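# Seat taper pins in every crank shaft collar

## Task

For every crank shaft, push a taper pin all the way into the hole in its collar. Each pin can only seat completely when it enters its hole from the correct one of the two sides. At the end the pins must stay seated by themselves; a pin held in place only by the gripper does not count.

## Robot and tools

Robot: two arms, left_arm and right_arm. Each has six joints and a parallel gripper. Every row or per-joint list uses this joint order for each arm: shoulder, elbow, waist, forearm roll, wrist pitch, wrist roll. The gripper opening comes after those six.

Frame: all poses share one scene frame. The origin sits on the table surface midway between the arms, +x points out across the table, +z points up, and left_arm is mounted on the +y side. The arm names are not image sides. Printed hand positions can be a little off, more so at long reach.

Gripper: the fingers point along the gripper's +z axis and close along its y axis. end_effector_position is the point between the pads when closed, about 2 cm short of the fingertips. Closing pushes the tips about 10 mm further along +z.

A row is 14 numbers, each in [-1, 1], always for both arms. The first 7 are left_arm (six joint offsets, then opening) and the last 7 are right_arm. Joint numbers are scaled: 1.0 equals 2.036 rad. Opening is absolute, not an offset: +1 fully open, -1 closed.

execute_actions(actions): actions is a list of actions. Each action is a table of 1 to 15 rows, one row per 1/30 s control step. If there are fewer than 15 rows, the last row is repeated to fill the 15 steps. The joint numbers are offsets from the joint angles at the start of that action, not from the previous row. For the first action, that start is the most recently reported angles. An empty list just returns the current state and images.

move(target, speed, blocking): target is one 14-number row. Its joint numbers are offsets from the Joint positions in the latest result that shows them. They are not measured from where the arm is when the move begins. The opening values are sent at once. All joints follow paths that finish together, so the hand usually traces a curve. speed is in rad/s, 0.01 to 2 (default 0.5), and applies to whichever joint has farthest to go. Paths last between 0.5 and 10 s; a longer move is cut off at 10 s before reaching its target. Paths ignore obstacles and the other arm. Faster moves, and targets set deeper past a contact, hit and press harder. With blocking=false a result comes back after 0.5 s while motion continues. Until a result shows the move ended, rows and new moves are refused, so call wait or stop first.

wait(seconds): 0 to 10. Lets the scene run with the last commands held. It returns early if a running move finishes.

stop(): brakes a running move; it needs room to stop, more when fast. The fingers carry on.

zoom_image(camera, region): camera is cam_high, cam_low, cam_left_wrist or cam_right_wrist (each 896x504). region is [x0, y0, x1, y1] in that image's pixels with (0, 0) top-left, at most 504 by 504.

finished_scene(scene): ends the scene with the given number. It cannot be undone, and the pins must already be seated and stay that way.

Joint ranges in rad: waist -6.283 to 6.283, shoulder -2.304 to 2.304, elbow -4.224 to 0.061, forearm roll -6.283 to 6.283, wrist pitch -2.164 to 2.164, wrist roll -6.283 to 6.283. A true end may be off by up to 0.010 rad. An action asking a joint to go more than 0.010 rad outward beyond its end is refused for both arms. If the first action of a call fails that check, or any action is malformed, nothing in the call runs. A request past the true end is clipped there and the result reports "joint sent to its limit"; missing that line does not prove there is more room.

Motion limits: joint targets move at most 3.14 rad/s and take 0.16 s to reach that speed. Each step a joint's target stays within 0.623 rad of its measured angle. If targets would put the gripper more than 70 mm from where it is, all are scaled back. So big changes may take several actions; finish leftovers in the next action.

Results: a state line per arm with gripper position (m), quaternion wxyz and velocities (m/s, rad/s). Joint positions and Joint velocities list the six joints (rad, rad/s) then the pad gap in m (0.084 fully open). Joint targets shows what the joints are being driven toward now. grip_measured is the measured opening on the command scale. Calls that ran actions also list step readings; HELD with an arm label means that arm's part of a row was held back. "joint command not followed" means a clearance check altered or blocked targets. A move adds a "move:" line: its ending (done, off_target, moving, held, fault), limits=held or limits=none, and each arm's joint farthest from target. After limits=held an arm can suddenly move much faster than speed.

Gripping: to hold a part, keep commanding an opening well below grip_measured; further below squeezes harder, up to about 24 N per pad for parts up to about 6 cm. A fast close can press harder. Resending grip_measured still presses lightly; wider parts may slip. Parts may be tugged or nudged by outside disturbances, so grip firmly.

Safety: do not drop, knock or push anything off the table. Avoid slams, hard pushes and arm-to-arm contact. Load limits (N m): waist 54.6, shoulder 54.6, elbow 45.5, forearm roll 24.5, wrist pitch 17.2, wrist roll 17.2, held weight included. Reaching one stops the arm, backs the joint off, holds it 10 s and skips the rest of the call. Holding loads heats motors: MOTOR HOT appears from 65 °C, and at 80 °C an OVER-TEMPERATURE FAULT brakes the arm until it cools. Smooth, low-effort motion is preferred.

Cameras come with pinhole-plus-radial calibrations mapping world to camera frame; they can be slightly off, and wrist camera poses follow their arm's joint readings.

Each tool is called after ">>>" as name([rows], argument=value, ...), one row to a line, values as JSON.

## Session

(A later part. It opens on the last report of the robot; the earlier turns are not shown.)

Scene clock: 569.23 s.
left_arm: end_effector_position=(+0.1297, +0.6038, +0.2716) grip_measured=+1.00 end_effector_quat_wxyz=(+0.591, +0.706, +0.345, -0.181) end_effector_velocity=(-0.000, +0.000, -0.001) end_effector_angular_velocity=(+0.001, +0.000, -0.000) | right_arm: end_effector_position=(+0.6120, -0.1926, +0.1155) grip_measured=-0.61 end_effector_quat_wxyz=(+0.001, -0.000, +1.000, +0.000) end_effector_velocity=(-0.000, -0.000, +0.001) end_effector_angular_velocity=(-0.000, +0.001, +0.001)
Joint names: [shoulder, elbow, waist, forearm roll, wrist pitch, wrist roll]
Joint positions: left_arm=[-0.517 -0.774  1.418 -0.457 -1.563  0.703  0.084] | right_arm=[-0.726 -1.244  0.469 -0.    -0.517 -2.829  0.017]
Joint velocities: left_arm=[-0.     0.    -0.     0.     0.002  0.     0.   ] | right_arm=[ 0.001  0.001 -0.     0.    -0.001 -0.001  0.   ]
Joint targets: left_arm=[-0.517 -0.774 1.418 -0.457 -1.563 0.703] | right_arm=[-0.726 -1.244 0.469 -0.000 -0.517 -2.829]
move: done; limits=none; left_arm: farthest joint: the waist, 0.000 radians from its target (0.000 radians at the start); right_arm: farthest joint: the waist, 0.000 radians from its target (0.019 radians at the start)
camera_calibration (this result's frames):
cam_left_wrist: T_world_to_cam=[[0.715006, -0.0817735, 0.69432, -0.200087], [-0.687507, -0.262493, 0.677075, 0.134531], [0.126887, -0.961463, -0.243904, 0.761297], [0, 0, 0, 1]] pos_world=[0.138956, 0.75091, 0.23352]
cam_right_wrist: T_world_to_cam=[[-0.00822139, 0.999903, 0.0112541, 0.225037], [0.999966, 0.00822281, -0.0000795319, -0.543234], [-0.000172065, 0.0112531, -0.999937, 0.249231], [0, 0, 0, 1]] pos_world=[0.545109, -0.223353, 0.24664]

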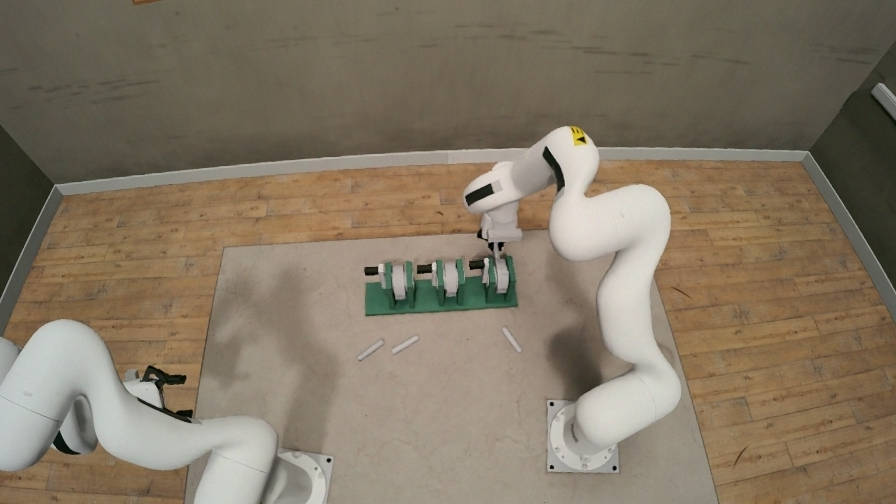

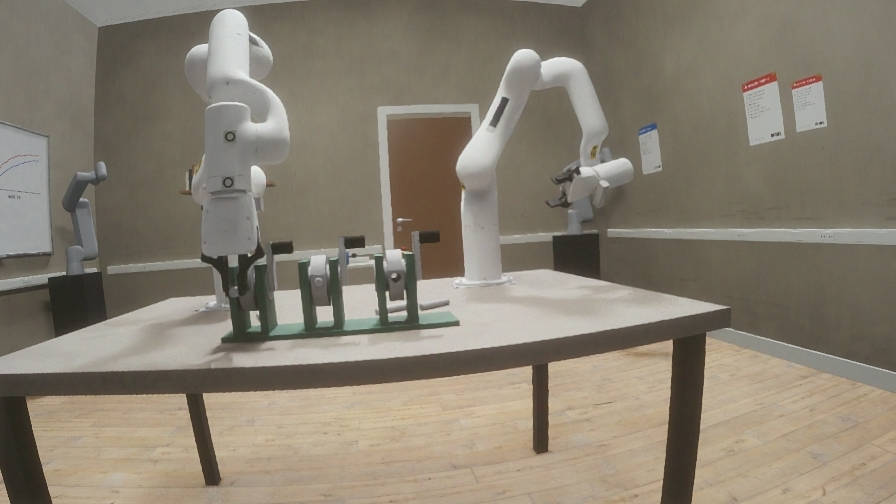

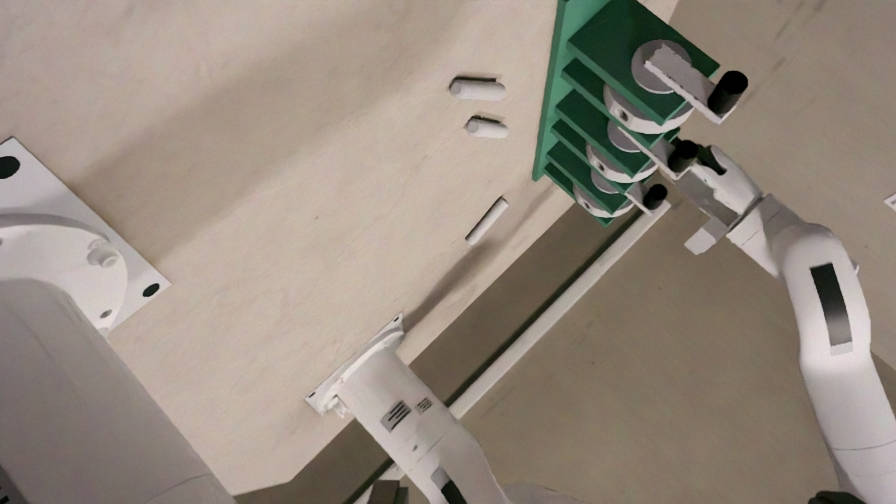

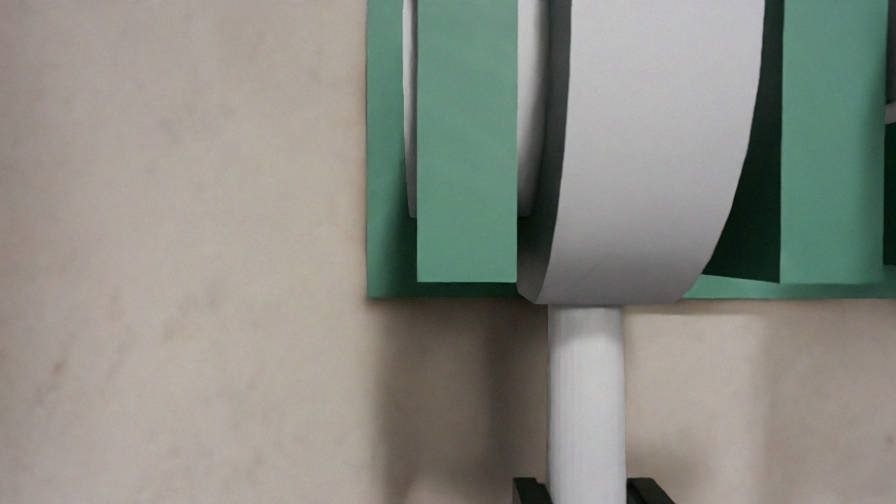

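>>> move(target=[0,0,0,0,0,0,1,0.031,0.0541,0.01,0,0.023,0.0095,-1], speed=0.05)

>>> execute_actions([
  [[0,0,0,0,0,0,1,0,0,0,0,0,0,-0.3]],
  [[0,0,0,0,0,0,1,-0.0155,-0.027,-0.0047,0,-0.0115,-0.0047,-0.3]],
  [[0,0,0,0,0,0,1,-0.0155,-0.027,-0.0047,0,-0.0115,-0.0047,-0.3]],
  [[0,0,0,0,0,0,1,0,0,0,0,0,0,-1]],
])

>>> move(target=[0,0,0,0,0,0,1,0.039,0.068,0.012,0,0.029,0.012,-1], speed=0.05)

>>> move(target=[0,0,0,0,0,0,1,-0.05,-0.088,-0.014,0,-0.042,-0.014,0], speed=0.2)

Scene clock: 588.67 s.
left_arm: end_effector_position=(+0.1297, +0.6038, +0.2716) grip_measured=+1.00 end_effector_quat_wxyz=(+0.591, +0.706, +0.345, -0.181) end_effector_velocity=(+0.000, +0.000, +0.001) end_effector_angular_velocity=(-0.001, -0.001, +0.002) | right_arm: end_effector_position=(+0.5767, -0.1919, +0.1155) grip_measured=-0.61 end_effector_quat_wxyz=(+0.000, -0.001, +1.000, +0.000) end_effector_velocity=(+0.000, -0.000, -0.001) end_effector_angular_velocity=(-0.000, +0.001, -0.001)
Joint names: [shoulder, elbow, waist, forearm roll, wrist pitch, wrist roll]
Joint positions: left_arm=[-0.517 -0.774  1.418 -0.457 -1.563  0.703  0.084] | right_arm=[-0.662 -1.134  0.49  -0.    -0.47  -2.81   0.017]
Joint velocities: left_arm=[ 0.001  0.     0.001 -0.001 -0.002 -0.     0.   ] | right_arm=[-0.002 -0.    -0.001 -0.     0.001  0.    -0.   ]
Joint targets: left_arm=[-0.517 -0.774 1.418 -0.457 -1.563 0.703] | right_arm=[-0.662 -1.134 0.490 -0.000 -0.470 -2.810]
move: done; limits=none; left_arm: farthest joint: the waist, 0.000 radians from its target (0.000 radians at the start); right_arm: farthest joint: the waist, 0.000 radians from its target (0.020 radians at the start)
camera_calibration (this result's frames):
cam_left_wrist: T_world_to_cam=[[0.715006, -0.0817734, 0.69432, -0.200087], [-0.687508, -0.262492, 0.677075, 0.134531], [0.126887, -0.961463, -0.243903, 0.761297], [0, 0, 0, 1]] pos_world=[0.138956, 0.75091, 0.23352]
cam_right_wrist: T_world_to_cam=[[-0.00923732, 0.999894, 0.0112322, 0.224625], [0.999957, 0.00924085, -0.000262504, -0.507748], [-0.000366271, 0.0112293, -0.999937, 0.249353], [0, 0, 0, 1]] pos_world=[0.509892, -0.22271, 0.24668]

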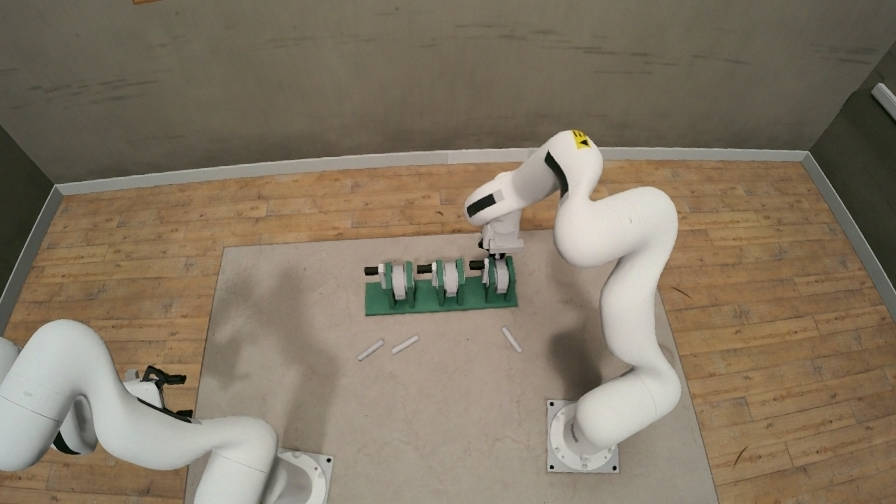

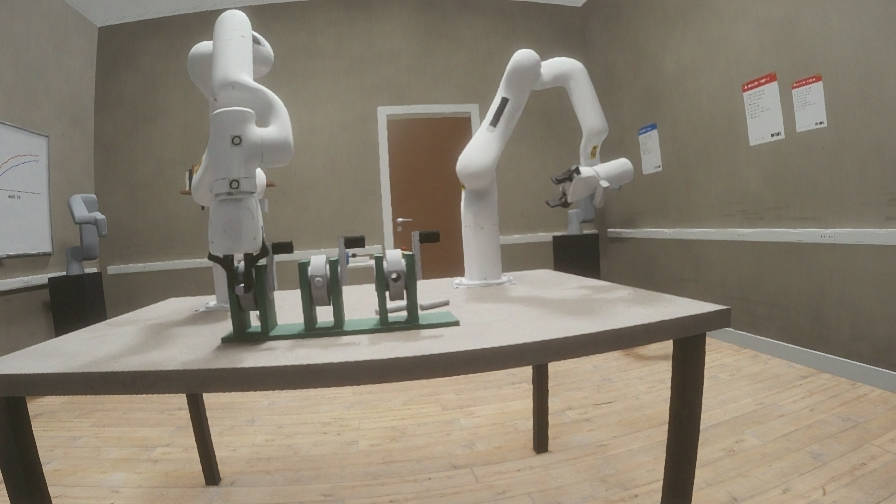

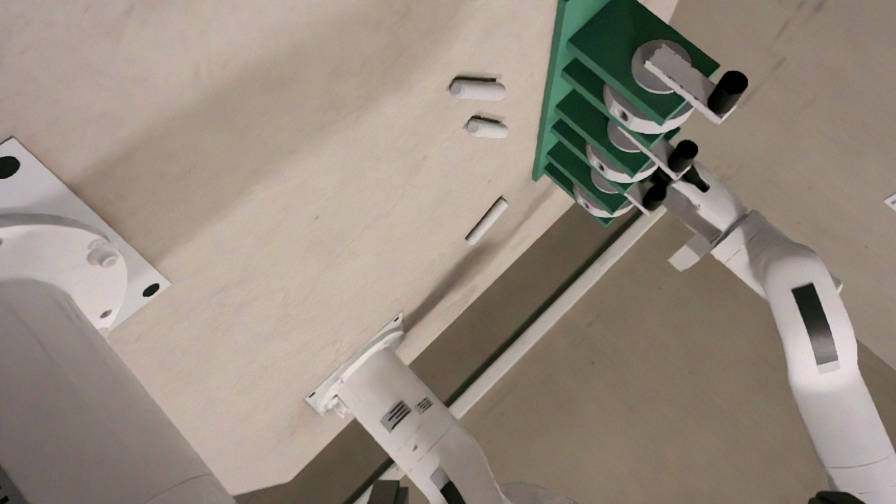

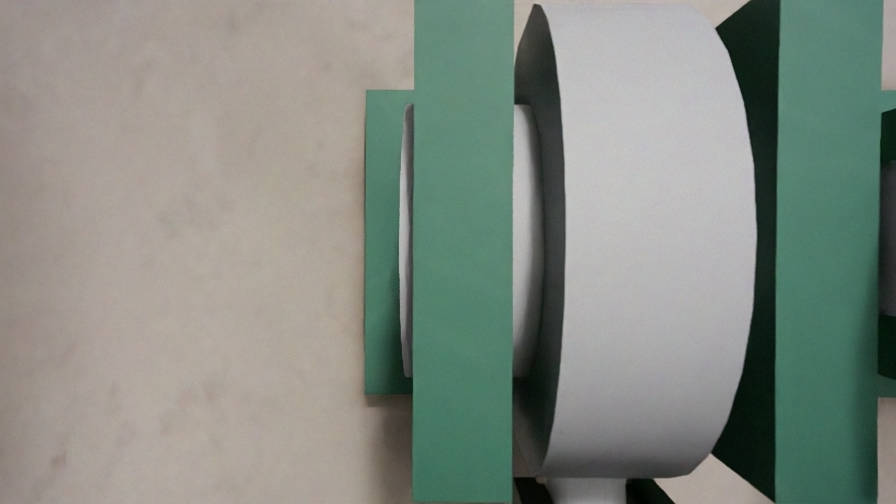

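Scene clock: 590.67 s.
left_arm: end_effector_position=(+0.1297, +0.6038, +0.2716) grip_measured=+1.00 end_effector_quat_wxyz=(+0.591, +0.706, +0.345, -0.181) end_effector_velocity=(-0.000, -0.000, -0.000) end_effector_angular_velocity=(-0.000, +0.000, -0.001) | right_arm: end_effector_position=(+0.6115, -0.1919, +0.1155) grip_measured=-1.00 end_effector_quat_wxyz=(+0.000, -0.001, +1.000, +0.000) end_effector_velocity=(-0.000, +0.001, -0.001) end_effector_angular_velocity=(-0.000, +0.001, +0.000)
Joint names: [shoulder, elbow, waist, forearm roll, wrist pitch, wrist roll]
Joint positions: left_arm=[-0.517 -0.774  1.418 -0.457 -1.563  0.703  0.084] | right_arm=[-0.725 -1.243  0.471 -0.    -0.517 -2.829  0.   ]
Joint velocities: left_arm=[-0.001  0.    -0.     0.     0.001 -0.     0.   ] | right_arm=[-0.002 -0.001  0.001 -0.     0.     0.001  0.   ]
Joint targets: left_arm=[-0.517 -0.774 1.418 -0.457 -1.563 0.703] | right_arm=[-0.725 -1.243 0.471 -0.000 -0.517 -2.829]
Step readings (joint positions; steps 1 to 15: 1st action; 16 to 30: 2nd action; 31 to 45: 3rd action; 46 to 60: 4th action):
0: left_arm=[-0.517 -0.774 1.418 -0.457 -1.563 0.703] | right_arm=[-0.662 -1.134 0.490 -0.000 -0.470 -2.810]
1: left_arm=[-0.517 -0.774 1.418 -0.457 -1.563 0.703] | right_arm=[-0.662 -1.134 0.490 -0.000 -0.470 -2.810]
2: left_arm=[-0.517 -0.774 1.418 -0.457 -1.563 0.703] | right_arm=[-0.662 -1.134 0.490 -0.000 -0.471 -2.810]
4: left_arm=[-0.517 -0.774 1.418 -0.457 -1.563 0.703] | right_arm=[-0.662 -1.133 0.490 -0.001 -0.471 -2.810]
8: left_arm=[-0.517 -0.774 1.418 -0.457 -1.563 0.703] | right_arm=[-0.662 -1.134 0.490 -0.000 -0.471 -2.810]
15: left_arm=[-0.517 -0.774 1.418 -0.457 -1.563 0.703] | right_arm=[-0.662 -1.134 0.490 -0.000 -0.470 -2.810]
16: left_arm=[-0.517 -0.774 1.418 -0.457 -1.563 0.703] | right_arm=[-0.663 -1.134 0.490 -0.000 -0.471 -2.810]
17: left_arm=[-0.517 -0.774 1.418 -0.457 -1.563 0.703] | right_arm=[-0.666 -1.141 0.489 -0.000 -0.474 -2.811]
19: left_arm=[-0.517 -0.774 1.418 -0.457 -1.563 0.703] | right_arm=[-0.686 -1.175 0.483 -0.000 -0.488 -2.817]
23: left_arm=[-0.517 -0.774 1.418 -0.457 -1.563 0.703] | right_arm=[-0.694 -1.188 0.480 -0.000 -0.493 -2.819]
30: left_arm=[-0.517 -0.774 1.418 -0.457 -1.563 0.703] | right_arm=[-0.694 -1.188 0.480 -0.000 -0.494 -2.819]
31: left_arm=[-0.517 -0.774 1.418 -0.457 -1.563 0.703] | right_arm=[-0.694 -1.189 0.480 -0.000 -0.494 -2.819]
32: left_arm=[-0.517 -0.774 1.418 -0.457 -1.563 0.703] | right_arm=[-0.698 -1.196 0.479 -0.000 -0.498 -2.821]
34: left_arm=[-0.517 -0.774 1.418 -0.457 -1.563 0.703] | right_arm=[-0.718 -1.230 0.473 -0.000 -0.511 -2.826]
38: left_arm=[-0.517 -0.774 1.418 -0.457 -1.563 0.703] | right_arm=[-0.725 -1.243 0.471 -0.000 -0.517 -2.829]
45: left_arm=[-0.517 -0.774 1.418 -0.457 -1.563 0.703] | right_arm=[-0.725 -1.243 0.471 -0.000 -0.517 -2.829]
46: left_arm=[-0.517 -0.774 1.418 -0.457 -1.563 0.703] | right_arm=[-0.725 -1.243 0.471 -0.000 -0.517 -2.829]
47: left_arm=[-0.517 -0.774 1.418 -0.457 -1.563 0.703] | right_arm=[-0.725 -1.243 0.471 -0.000 -0.517 -2.829]
49: left_arm=[-0.517 -0.774 1.418 -0.457 -1.563 0.703] | right_arm=[-0.725 -1.243 0.471 -0.000 -0.517 -2.829]
53: left_arm=[-0.517 -0.774 1.418 -0.457 -1.563 0.703] | right_arm=[-0.725 -1.243 0.471 -0.000 -0.517 -2.829]
60: Joint positions above
camera_calibration (this result's frames):
cam_left_wrist: T_world_to_cam=[[0.715006, -0.0817736, 0.69432, -0.200087], [-0.687508, -0.262493, 0.677075, 0.134531], [0.126887, -0.961463, -0.243904, 0.761297], [0, 0, 0, 1]] pos_world=[0.138956, 0.75091, 0.23352]
cam_right_wrist: T_world_to_cam=[[-0.00934131, 0.999895, 0.0111079, 0.225073], [0.999956, 0.0093475, -0.000506217, -0.542489], [-0.000609994, 0.0111026, -0.999938, 0.249427], [0, 0, 0, 1]] pos_world=[0.54472, -0.222748, 0.246637]

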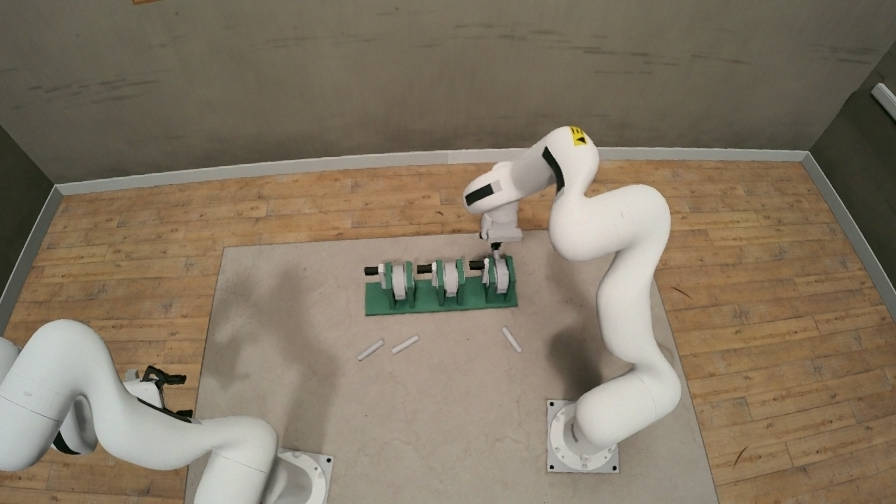

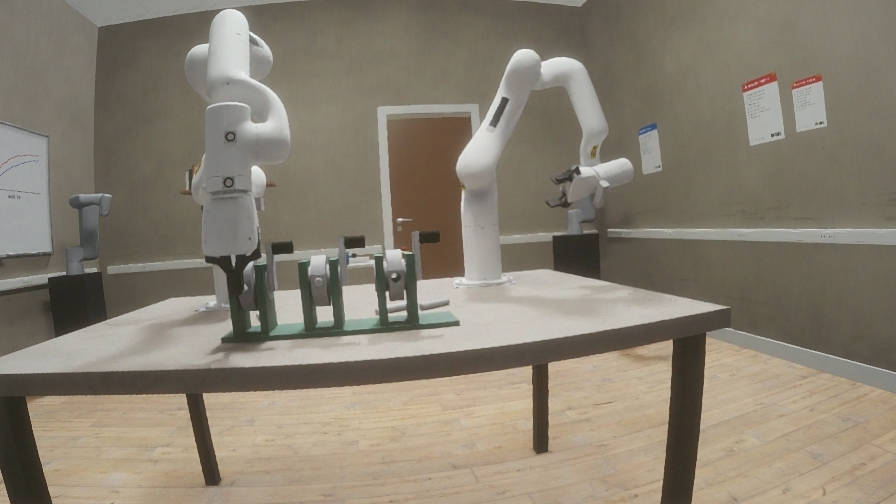

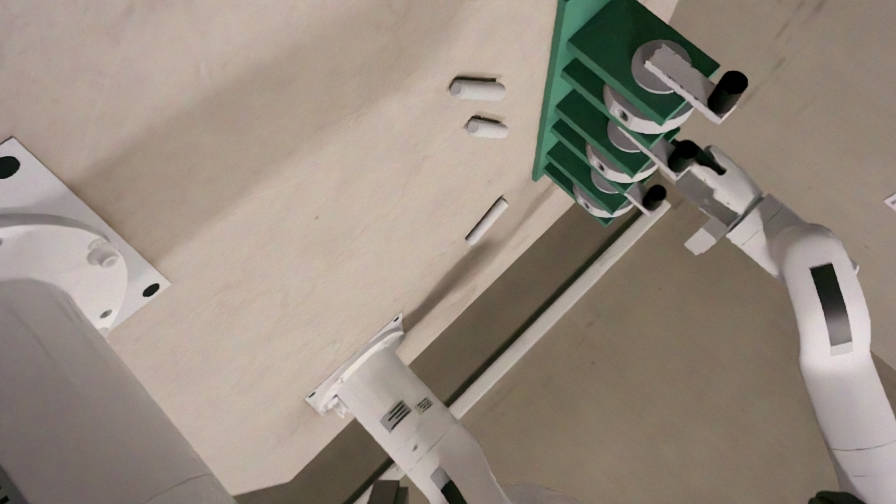

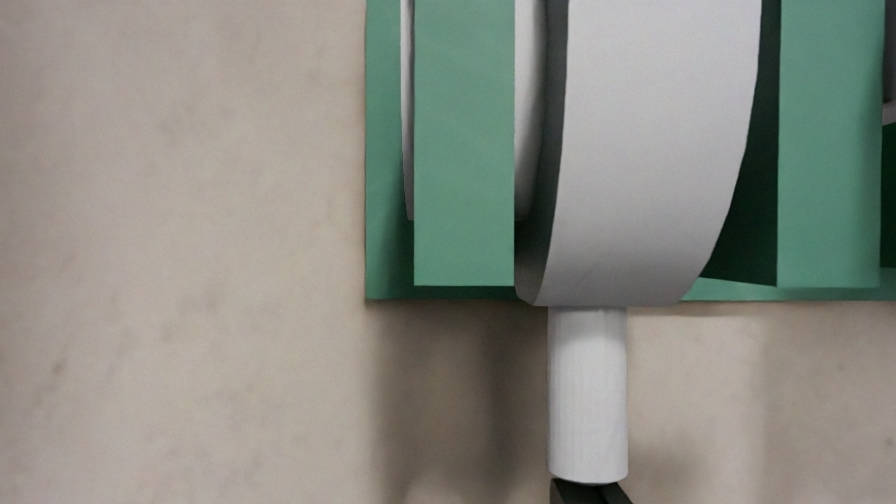

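Scene clock: 593.77 s.
left_arm: end_effector_position=(+0.1297, +0.6038, +0.2716) grip_measured=+1.00 end_effector_quat_wxyz=(+0.591, +0.706, +0.345, -0.181) end_effector_velocity=(-0.000, +0.000, -0.000) end_effector_angular_velocity=(-0.000, +0.000, -0.000) | right_arm: end_effector_position=(+0.5713, -0.1907, +0.1167) grip_measured=-1.00 end_effector_quat_wxyz=(+0.007, -0.001, +1.000, +0.002) end_effector_velocity=(+0.000, +0.002, -0.000) end_effector_angular_velocity=(+0.001, -0.001, +0.002)
Joint names: [shoulder, elbow, waist, forearm roll, wrist pitch, wrist roll]
Joint positions: left_arm=[-0.517 -0.774  1.418 -0.457 -1.563  0.703  0.084] | right_arm=[-0.646 -1.108  0.495 -0.001 -0.448 -2.805  0.   ]
Joint velocities: left_arm=[-0.001 -0.     0.     0.001  0.001  0.     0.   ] | right_arm=[-0.001 -0.002  0.004  0.001  0.001  0.001  0.   ]
Joint targets: left_arm=[-0.517 -0.774 1.418 -0.457 -1.563 0.703] | right_arm=[-0.646 -1.105 0.495 -0.000 -0.458 -2.804]
move: done; limits=none; left_arm: farthest joint: the waist, 0.000 radians from its target (0.000 radians at the start); right_arm: farthest joint: the wrist pitch, 0.010 radians from its target (0.059 radians at the start)
camera_calibration (this result's frames):
cam_left_wrist: T_world_to_cam=[[0.715005, -0.0817738, 0.69432, -0.200087], [-0.687508, -0.262492, 0.677075, 0.134531], [0.126887, -0.961463, -0.243904, 0.761297], [0, 0, 0, 1]] pos_world=[0.138956, 0.75091, 0.23352]
cam_right_wrist: T_world_to_cam=[[-0.00951024, 0.999835, 0.0154826, 0.223059], [0.999879, 0.0093184, 0.012416, -0.503774], [0.0122697, 0.0155988, -0.999803, 0.244119], [0, 0, 0, 1]] pos_world=[0.502839, -0.222135, 0.246872]

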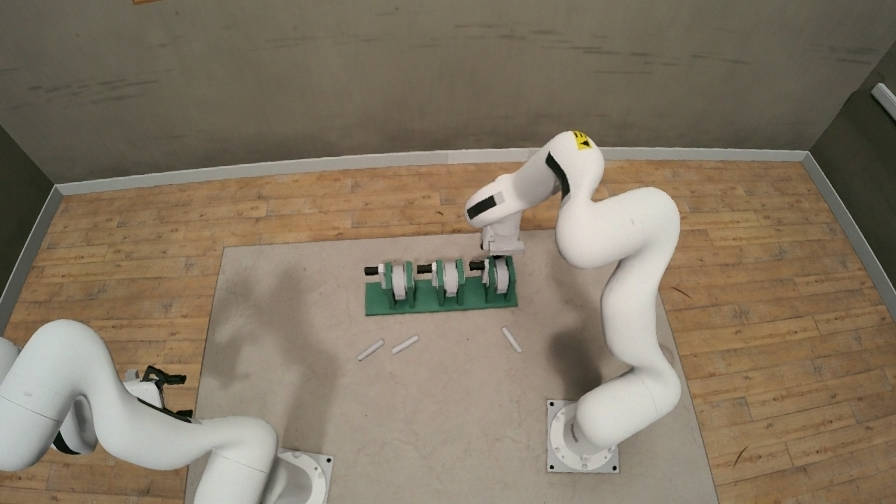

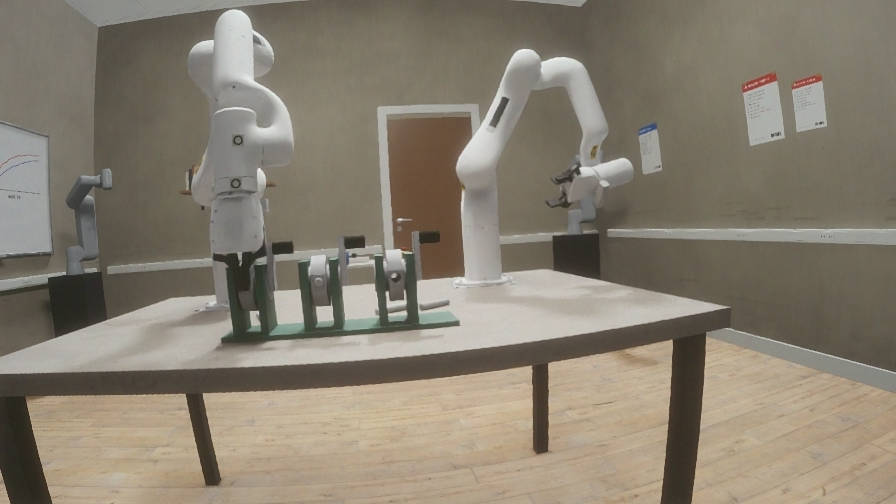

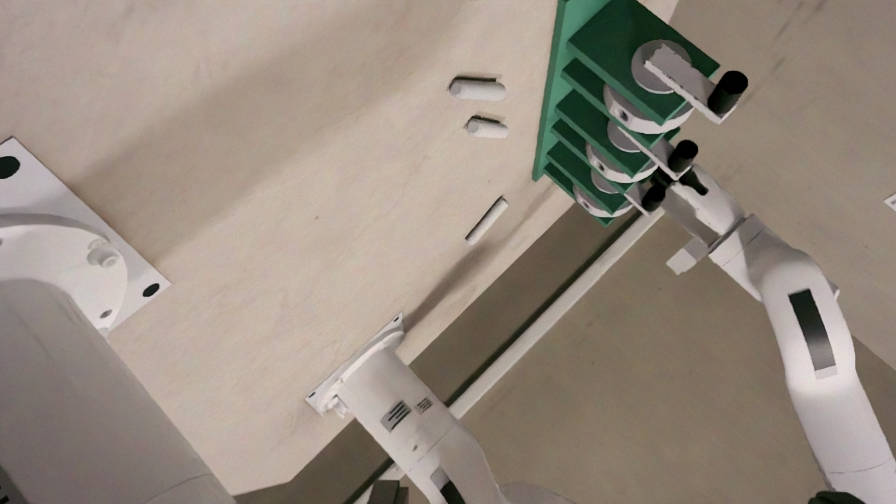

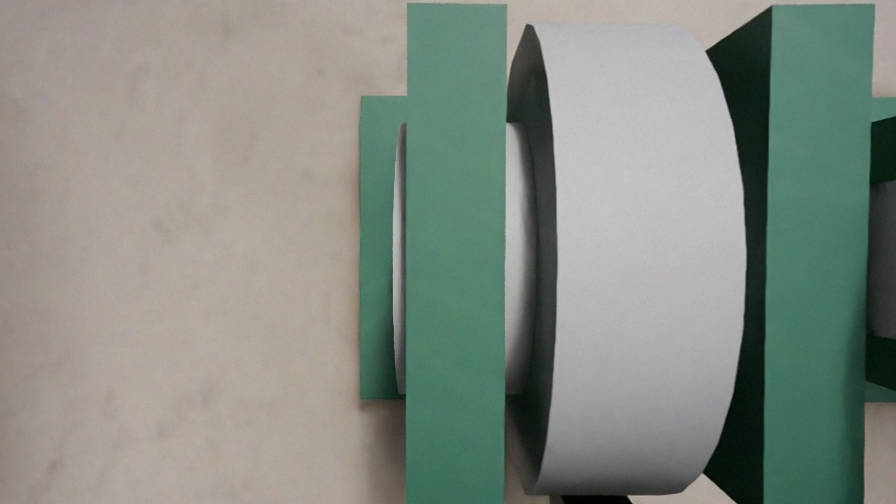

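Scene clock: 595.03 s.
left_arm: end_effector_position=(+0.1297, +0.6038, +0.2716) grip_measured=+1.00 end_effector_quat_wxyz=(+0.591, +0.706, +0.345, -0.181) end_effector_velocity=(+0.000, +0.000, +0.000) end_effector_angular_velocity=(+0.001, -0.000, +0.002) | right_arm: end_effector_position=(+0.6256, -0.1901, +0.1173) grip_measured=-0.01 end_effector_quat_wxyz=(+0.003, -0.001, +1.000, +0.001) end_effector_velocity=(+0.000, +0.000, -0.000) end_effector_angular_velocity=(-0.000, +0.000, +0.001)
Joint names: [shoulder, elbow, waist, forearm roll, wrist pitch, wrist roll]
Joint positions: left_arm=[-0.517 -0.774  1.418 -0.457 -1.563  0.703  0.084] | right_arm=[-0.747 -1.287  0.466 -0.001 -0.534 -2.833  0.044]
Joint velocities: left_arm=[ 0.001  0.     0.    -0.001  0.001 -0.     0.   ] | right_arm=[-0.001 -0.001  0.    -0.     0.    -0.    -0.   ]
Joint targets: left_arm=[-0.517 -0.774 1.418 -0.457 -1.563 0.703] | right_arm=[-0.747 -1.287 0.466 -0.001 -0.534 -2.833]
move: done; limits=none; left_arm: farthest joint: the waist, 0.000 radians from its target (0.000 radians at the start); right_arm: farthest joint: the shoulder, 0.001 radians from its target (0.102 radians at the start)
camera_calibration (this result's frames):
cam_left_wrist: T_world_to_cam=[[0.715006, -0.0817737, 0.69432, -0.200087], [-0.687508, -0.262492, 0.677075, 0.134531], [0.126887, -0.961463, -0.243904, 0.761297], [0, 0, 0, 1]] pos_world=[0.138956, 0.75091, 0.23352]
cam_right_wrist: T_world_to_cam=[[-0.00942851, 0.999876, 0.0126235, 0.223247], [0.999945, 0.00936959, 0.00471878, -0.557248], [0.00459992, 0.0126673, -0.999909, 0.248242], [0, 0, 0, 1]] pos_world=[0.55818, -0.221143, 0.248031]

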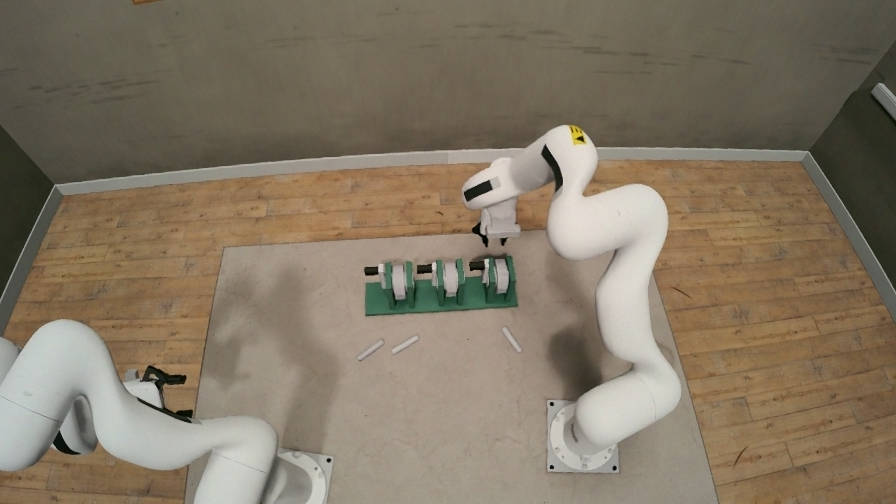

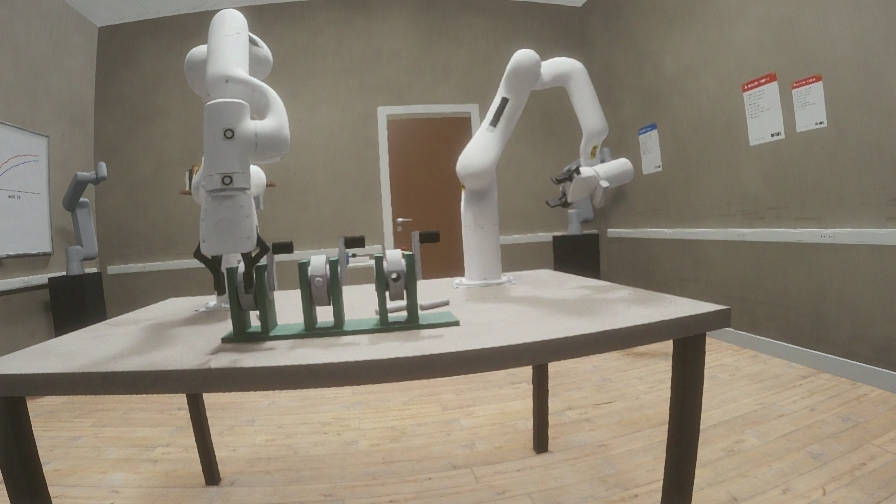

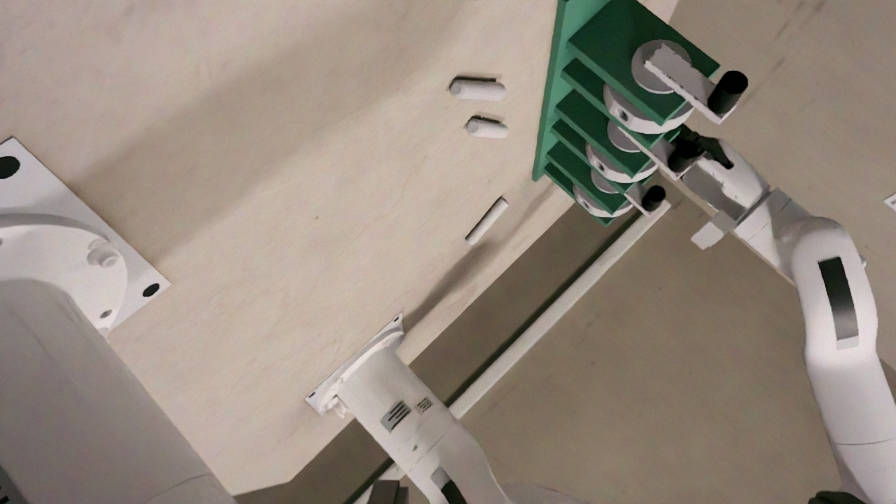

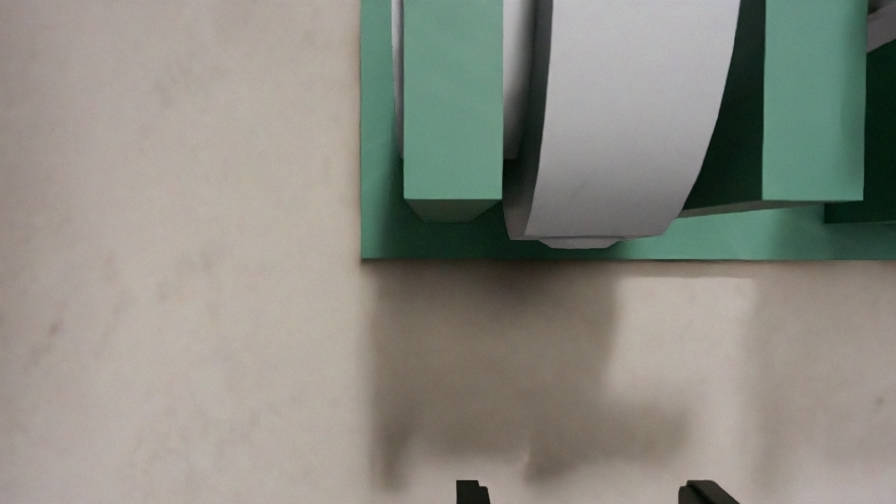

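>>> execute_actions(actions=[])

Scene clock: 632.20 s.
left_arm: end_effector_position=(+0.1297, +0.6038, +0.2716) grip_measured=+1.00 end_effector_quat_wxyz=(+0.591, +0.706, +0.345, -0.181) end_effector_velocity=(-0.000, +0.000, +0.000) end_effector_angular_velocity=(+0.000, +0.000, -0.000) | right_arm: end_effector_position=(+0.6257, -0.1901, +0.1172) grip_measured=-0.01 end_effector_quat_wxyz=(+0.003, -0.001, +1.000, +0.001) end_effector_velocity=(+0.000, -0.001, +0.001) end_effector_angular_velocity=(-0.000, +0.001, -0.002)
Joint names: [shoulder, elbow, waist, forearm roll, wrist pitch, wrist roll]
Joint positions: left_arm=[-0.517 -0.774  1.418 -0.457 -1.563  0.703  0.084] | right_arm=[-0.747 -1.287  0.466 -0.001 -0.534 -2.833  0.044]
Joint velocities: left_arm=[ 0.     0.     0.     0.001 -0.    -0.     0.   ] | right_arm=[ 0.001  0.    -0.001  0.    -0.001  0.001  0.   ]
Joint targets: left_arm=[-0.517 -0.774 1.418 -0.457 -1.563 0.703] | right_arm=[-0.747 -1.287 0.466 -0.001 -0.534 -2.833]
camera_calibration (this result's frames):
cam_left_wrist: T_world_to_cam=[[0.715006, -0.0817737, 0.69432, -0.200087], [-0.687508, -0.262492, 0.677075, 0.134531], [0.126887, -0.961463, -0.243904, 0.761297], [0, 0, 0, 1]] pos_world=[0.138956, 0.75091, 0.23352]
cam_right_wrist: T_world_to_cam=[[-0.00937877, 0.999876, 0.0126411, 0.22323], [0.999945, 0.00931909, 0.00477136, -0.557336], [0.00465297, 0.0126852, -0.999909, 0.248193], [0, 0, 0, 1]] pos_world=[0.558244, -0.221157, 0.248008]

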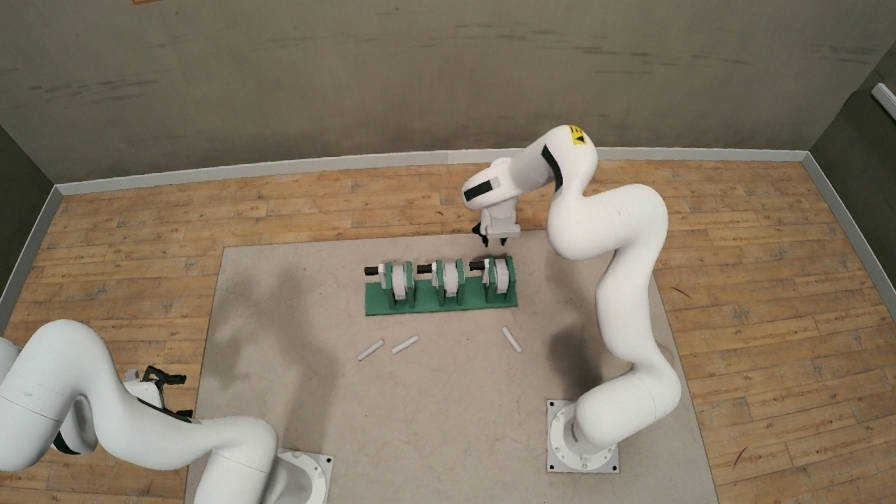

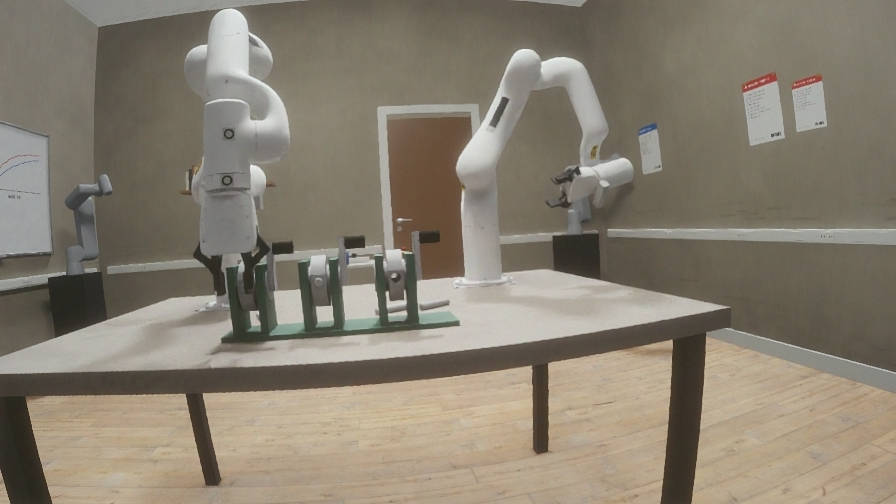

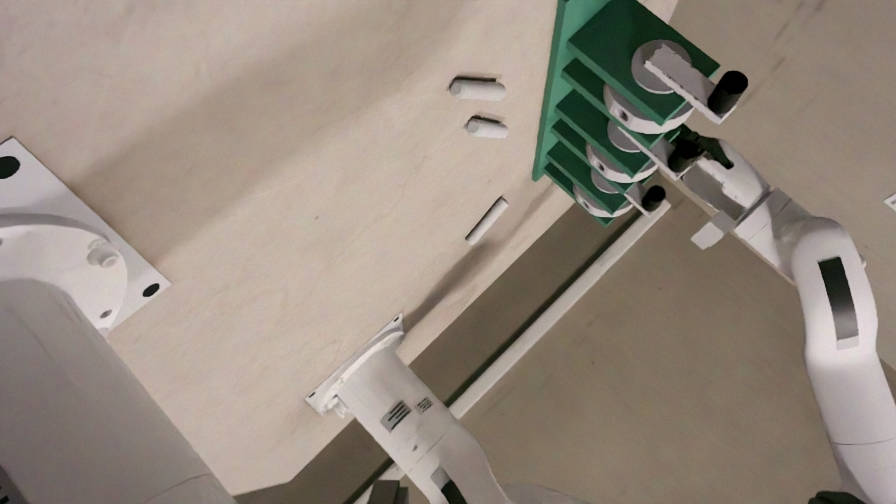

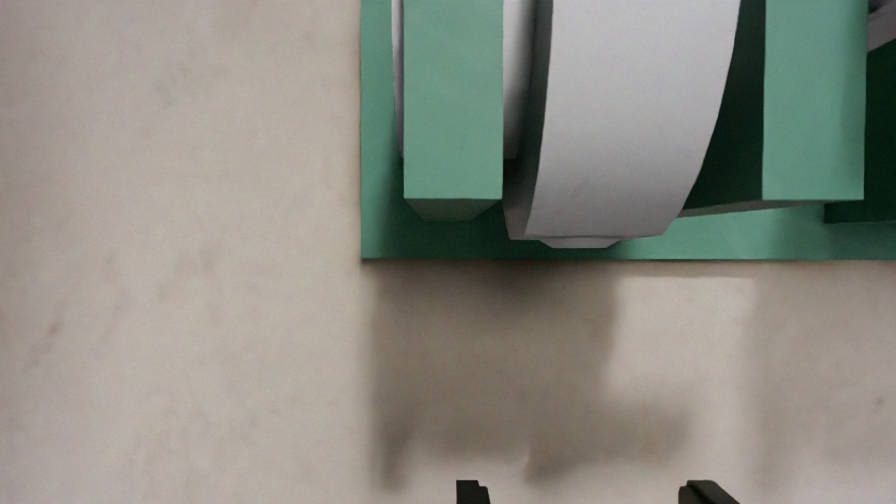

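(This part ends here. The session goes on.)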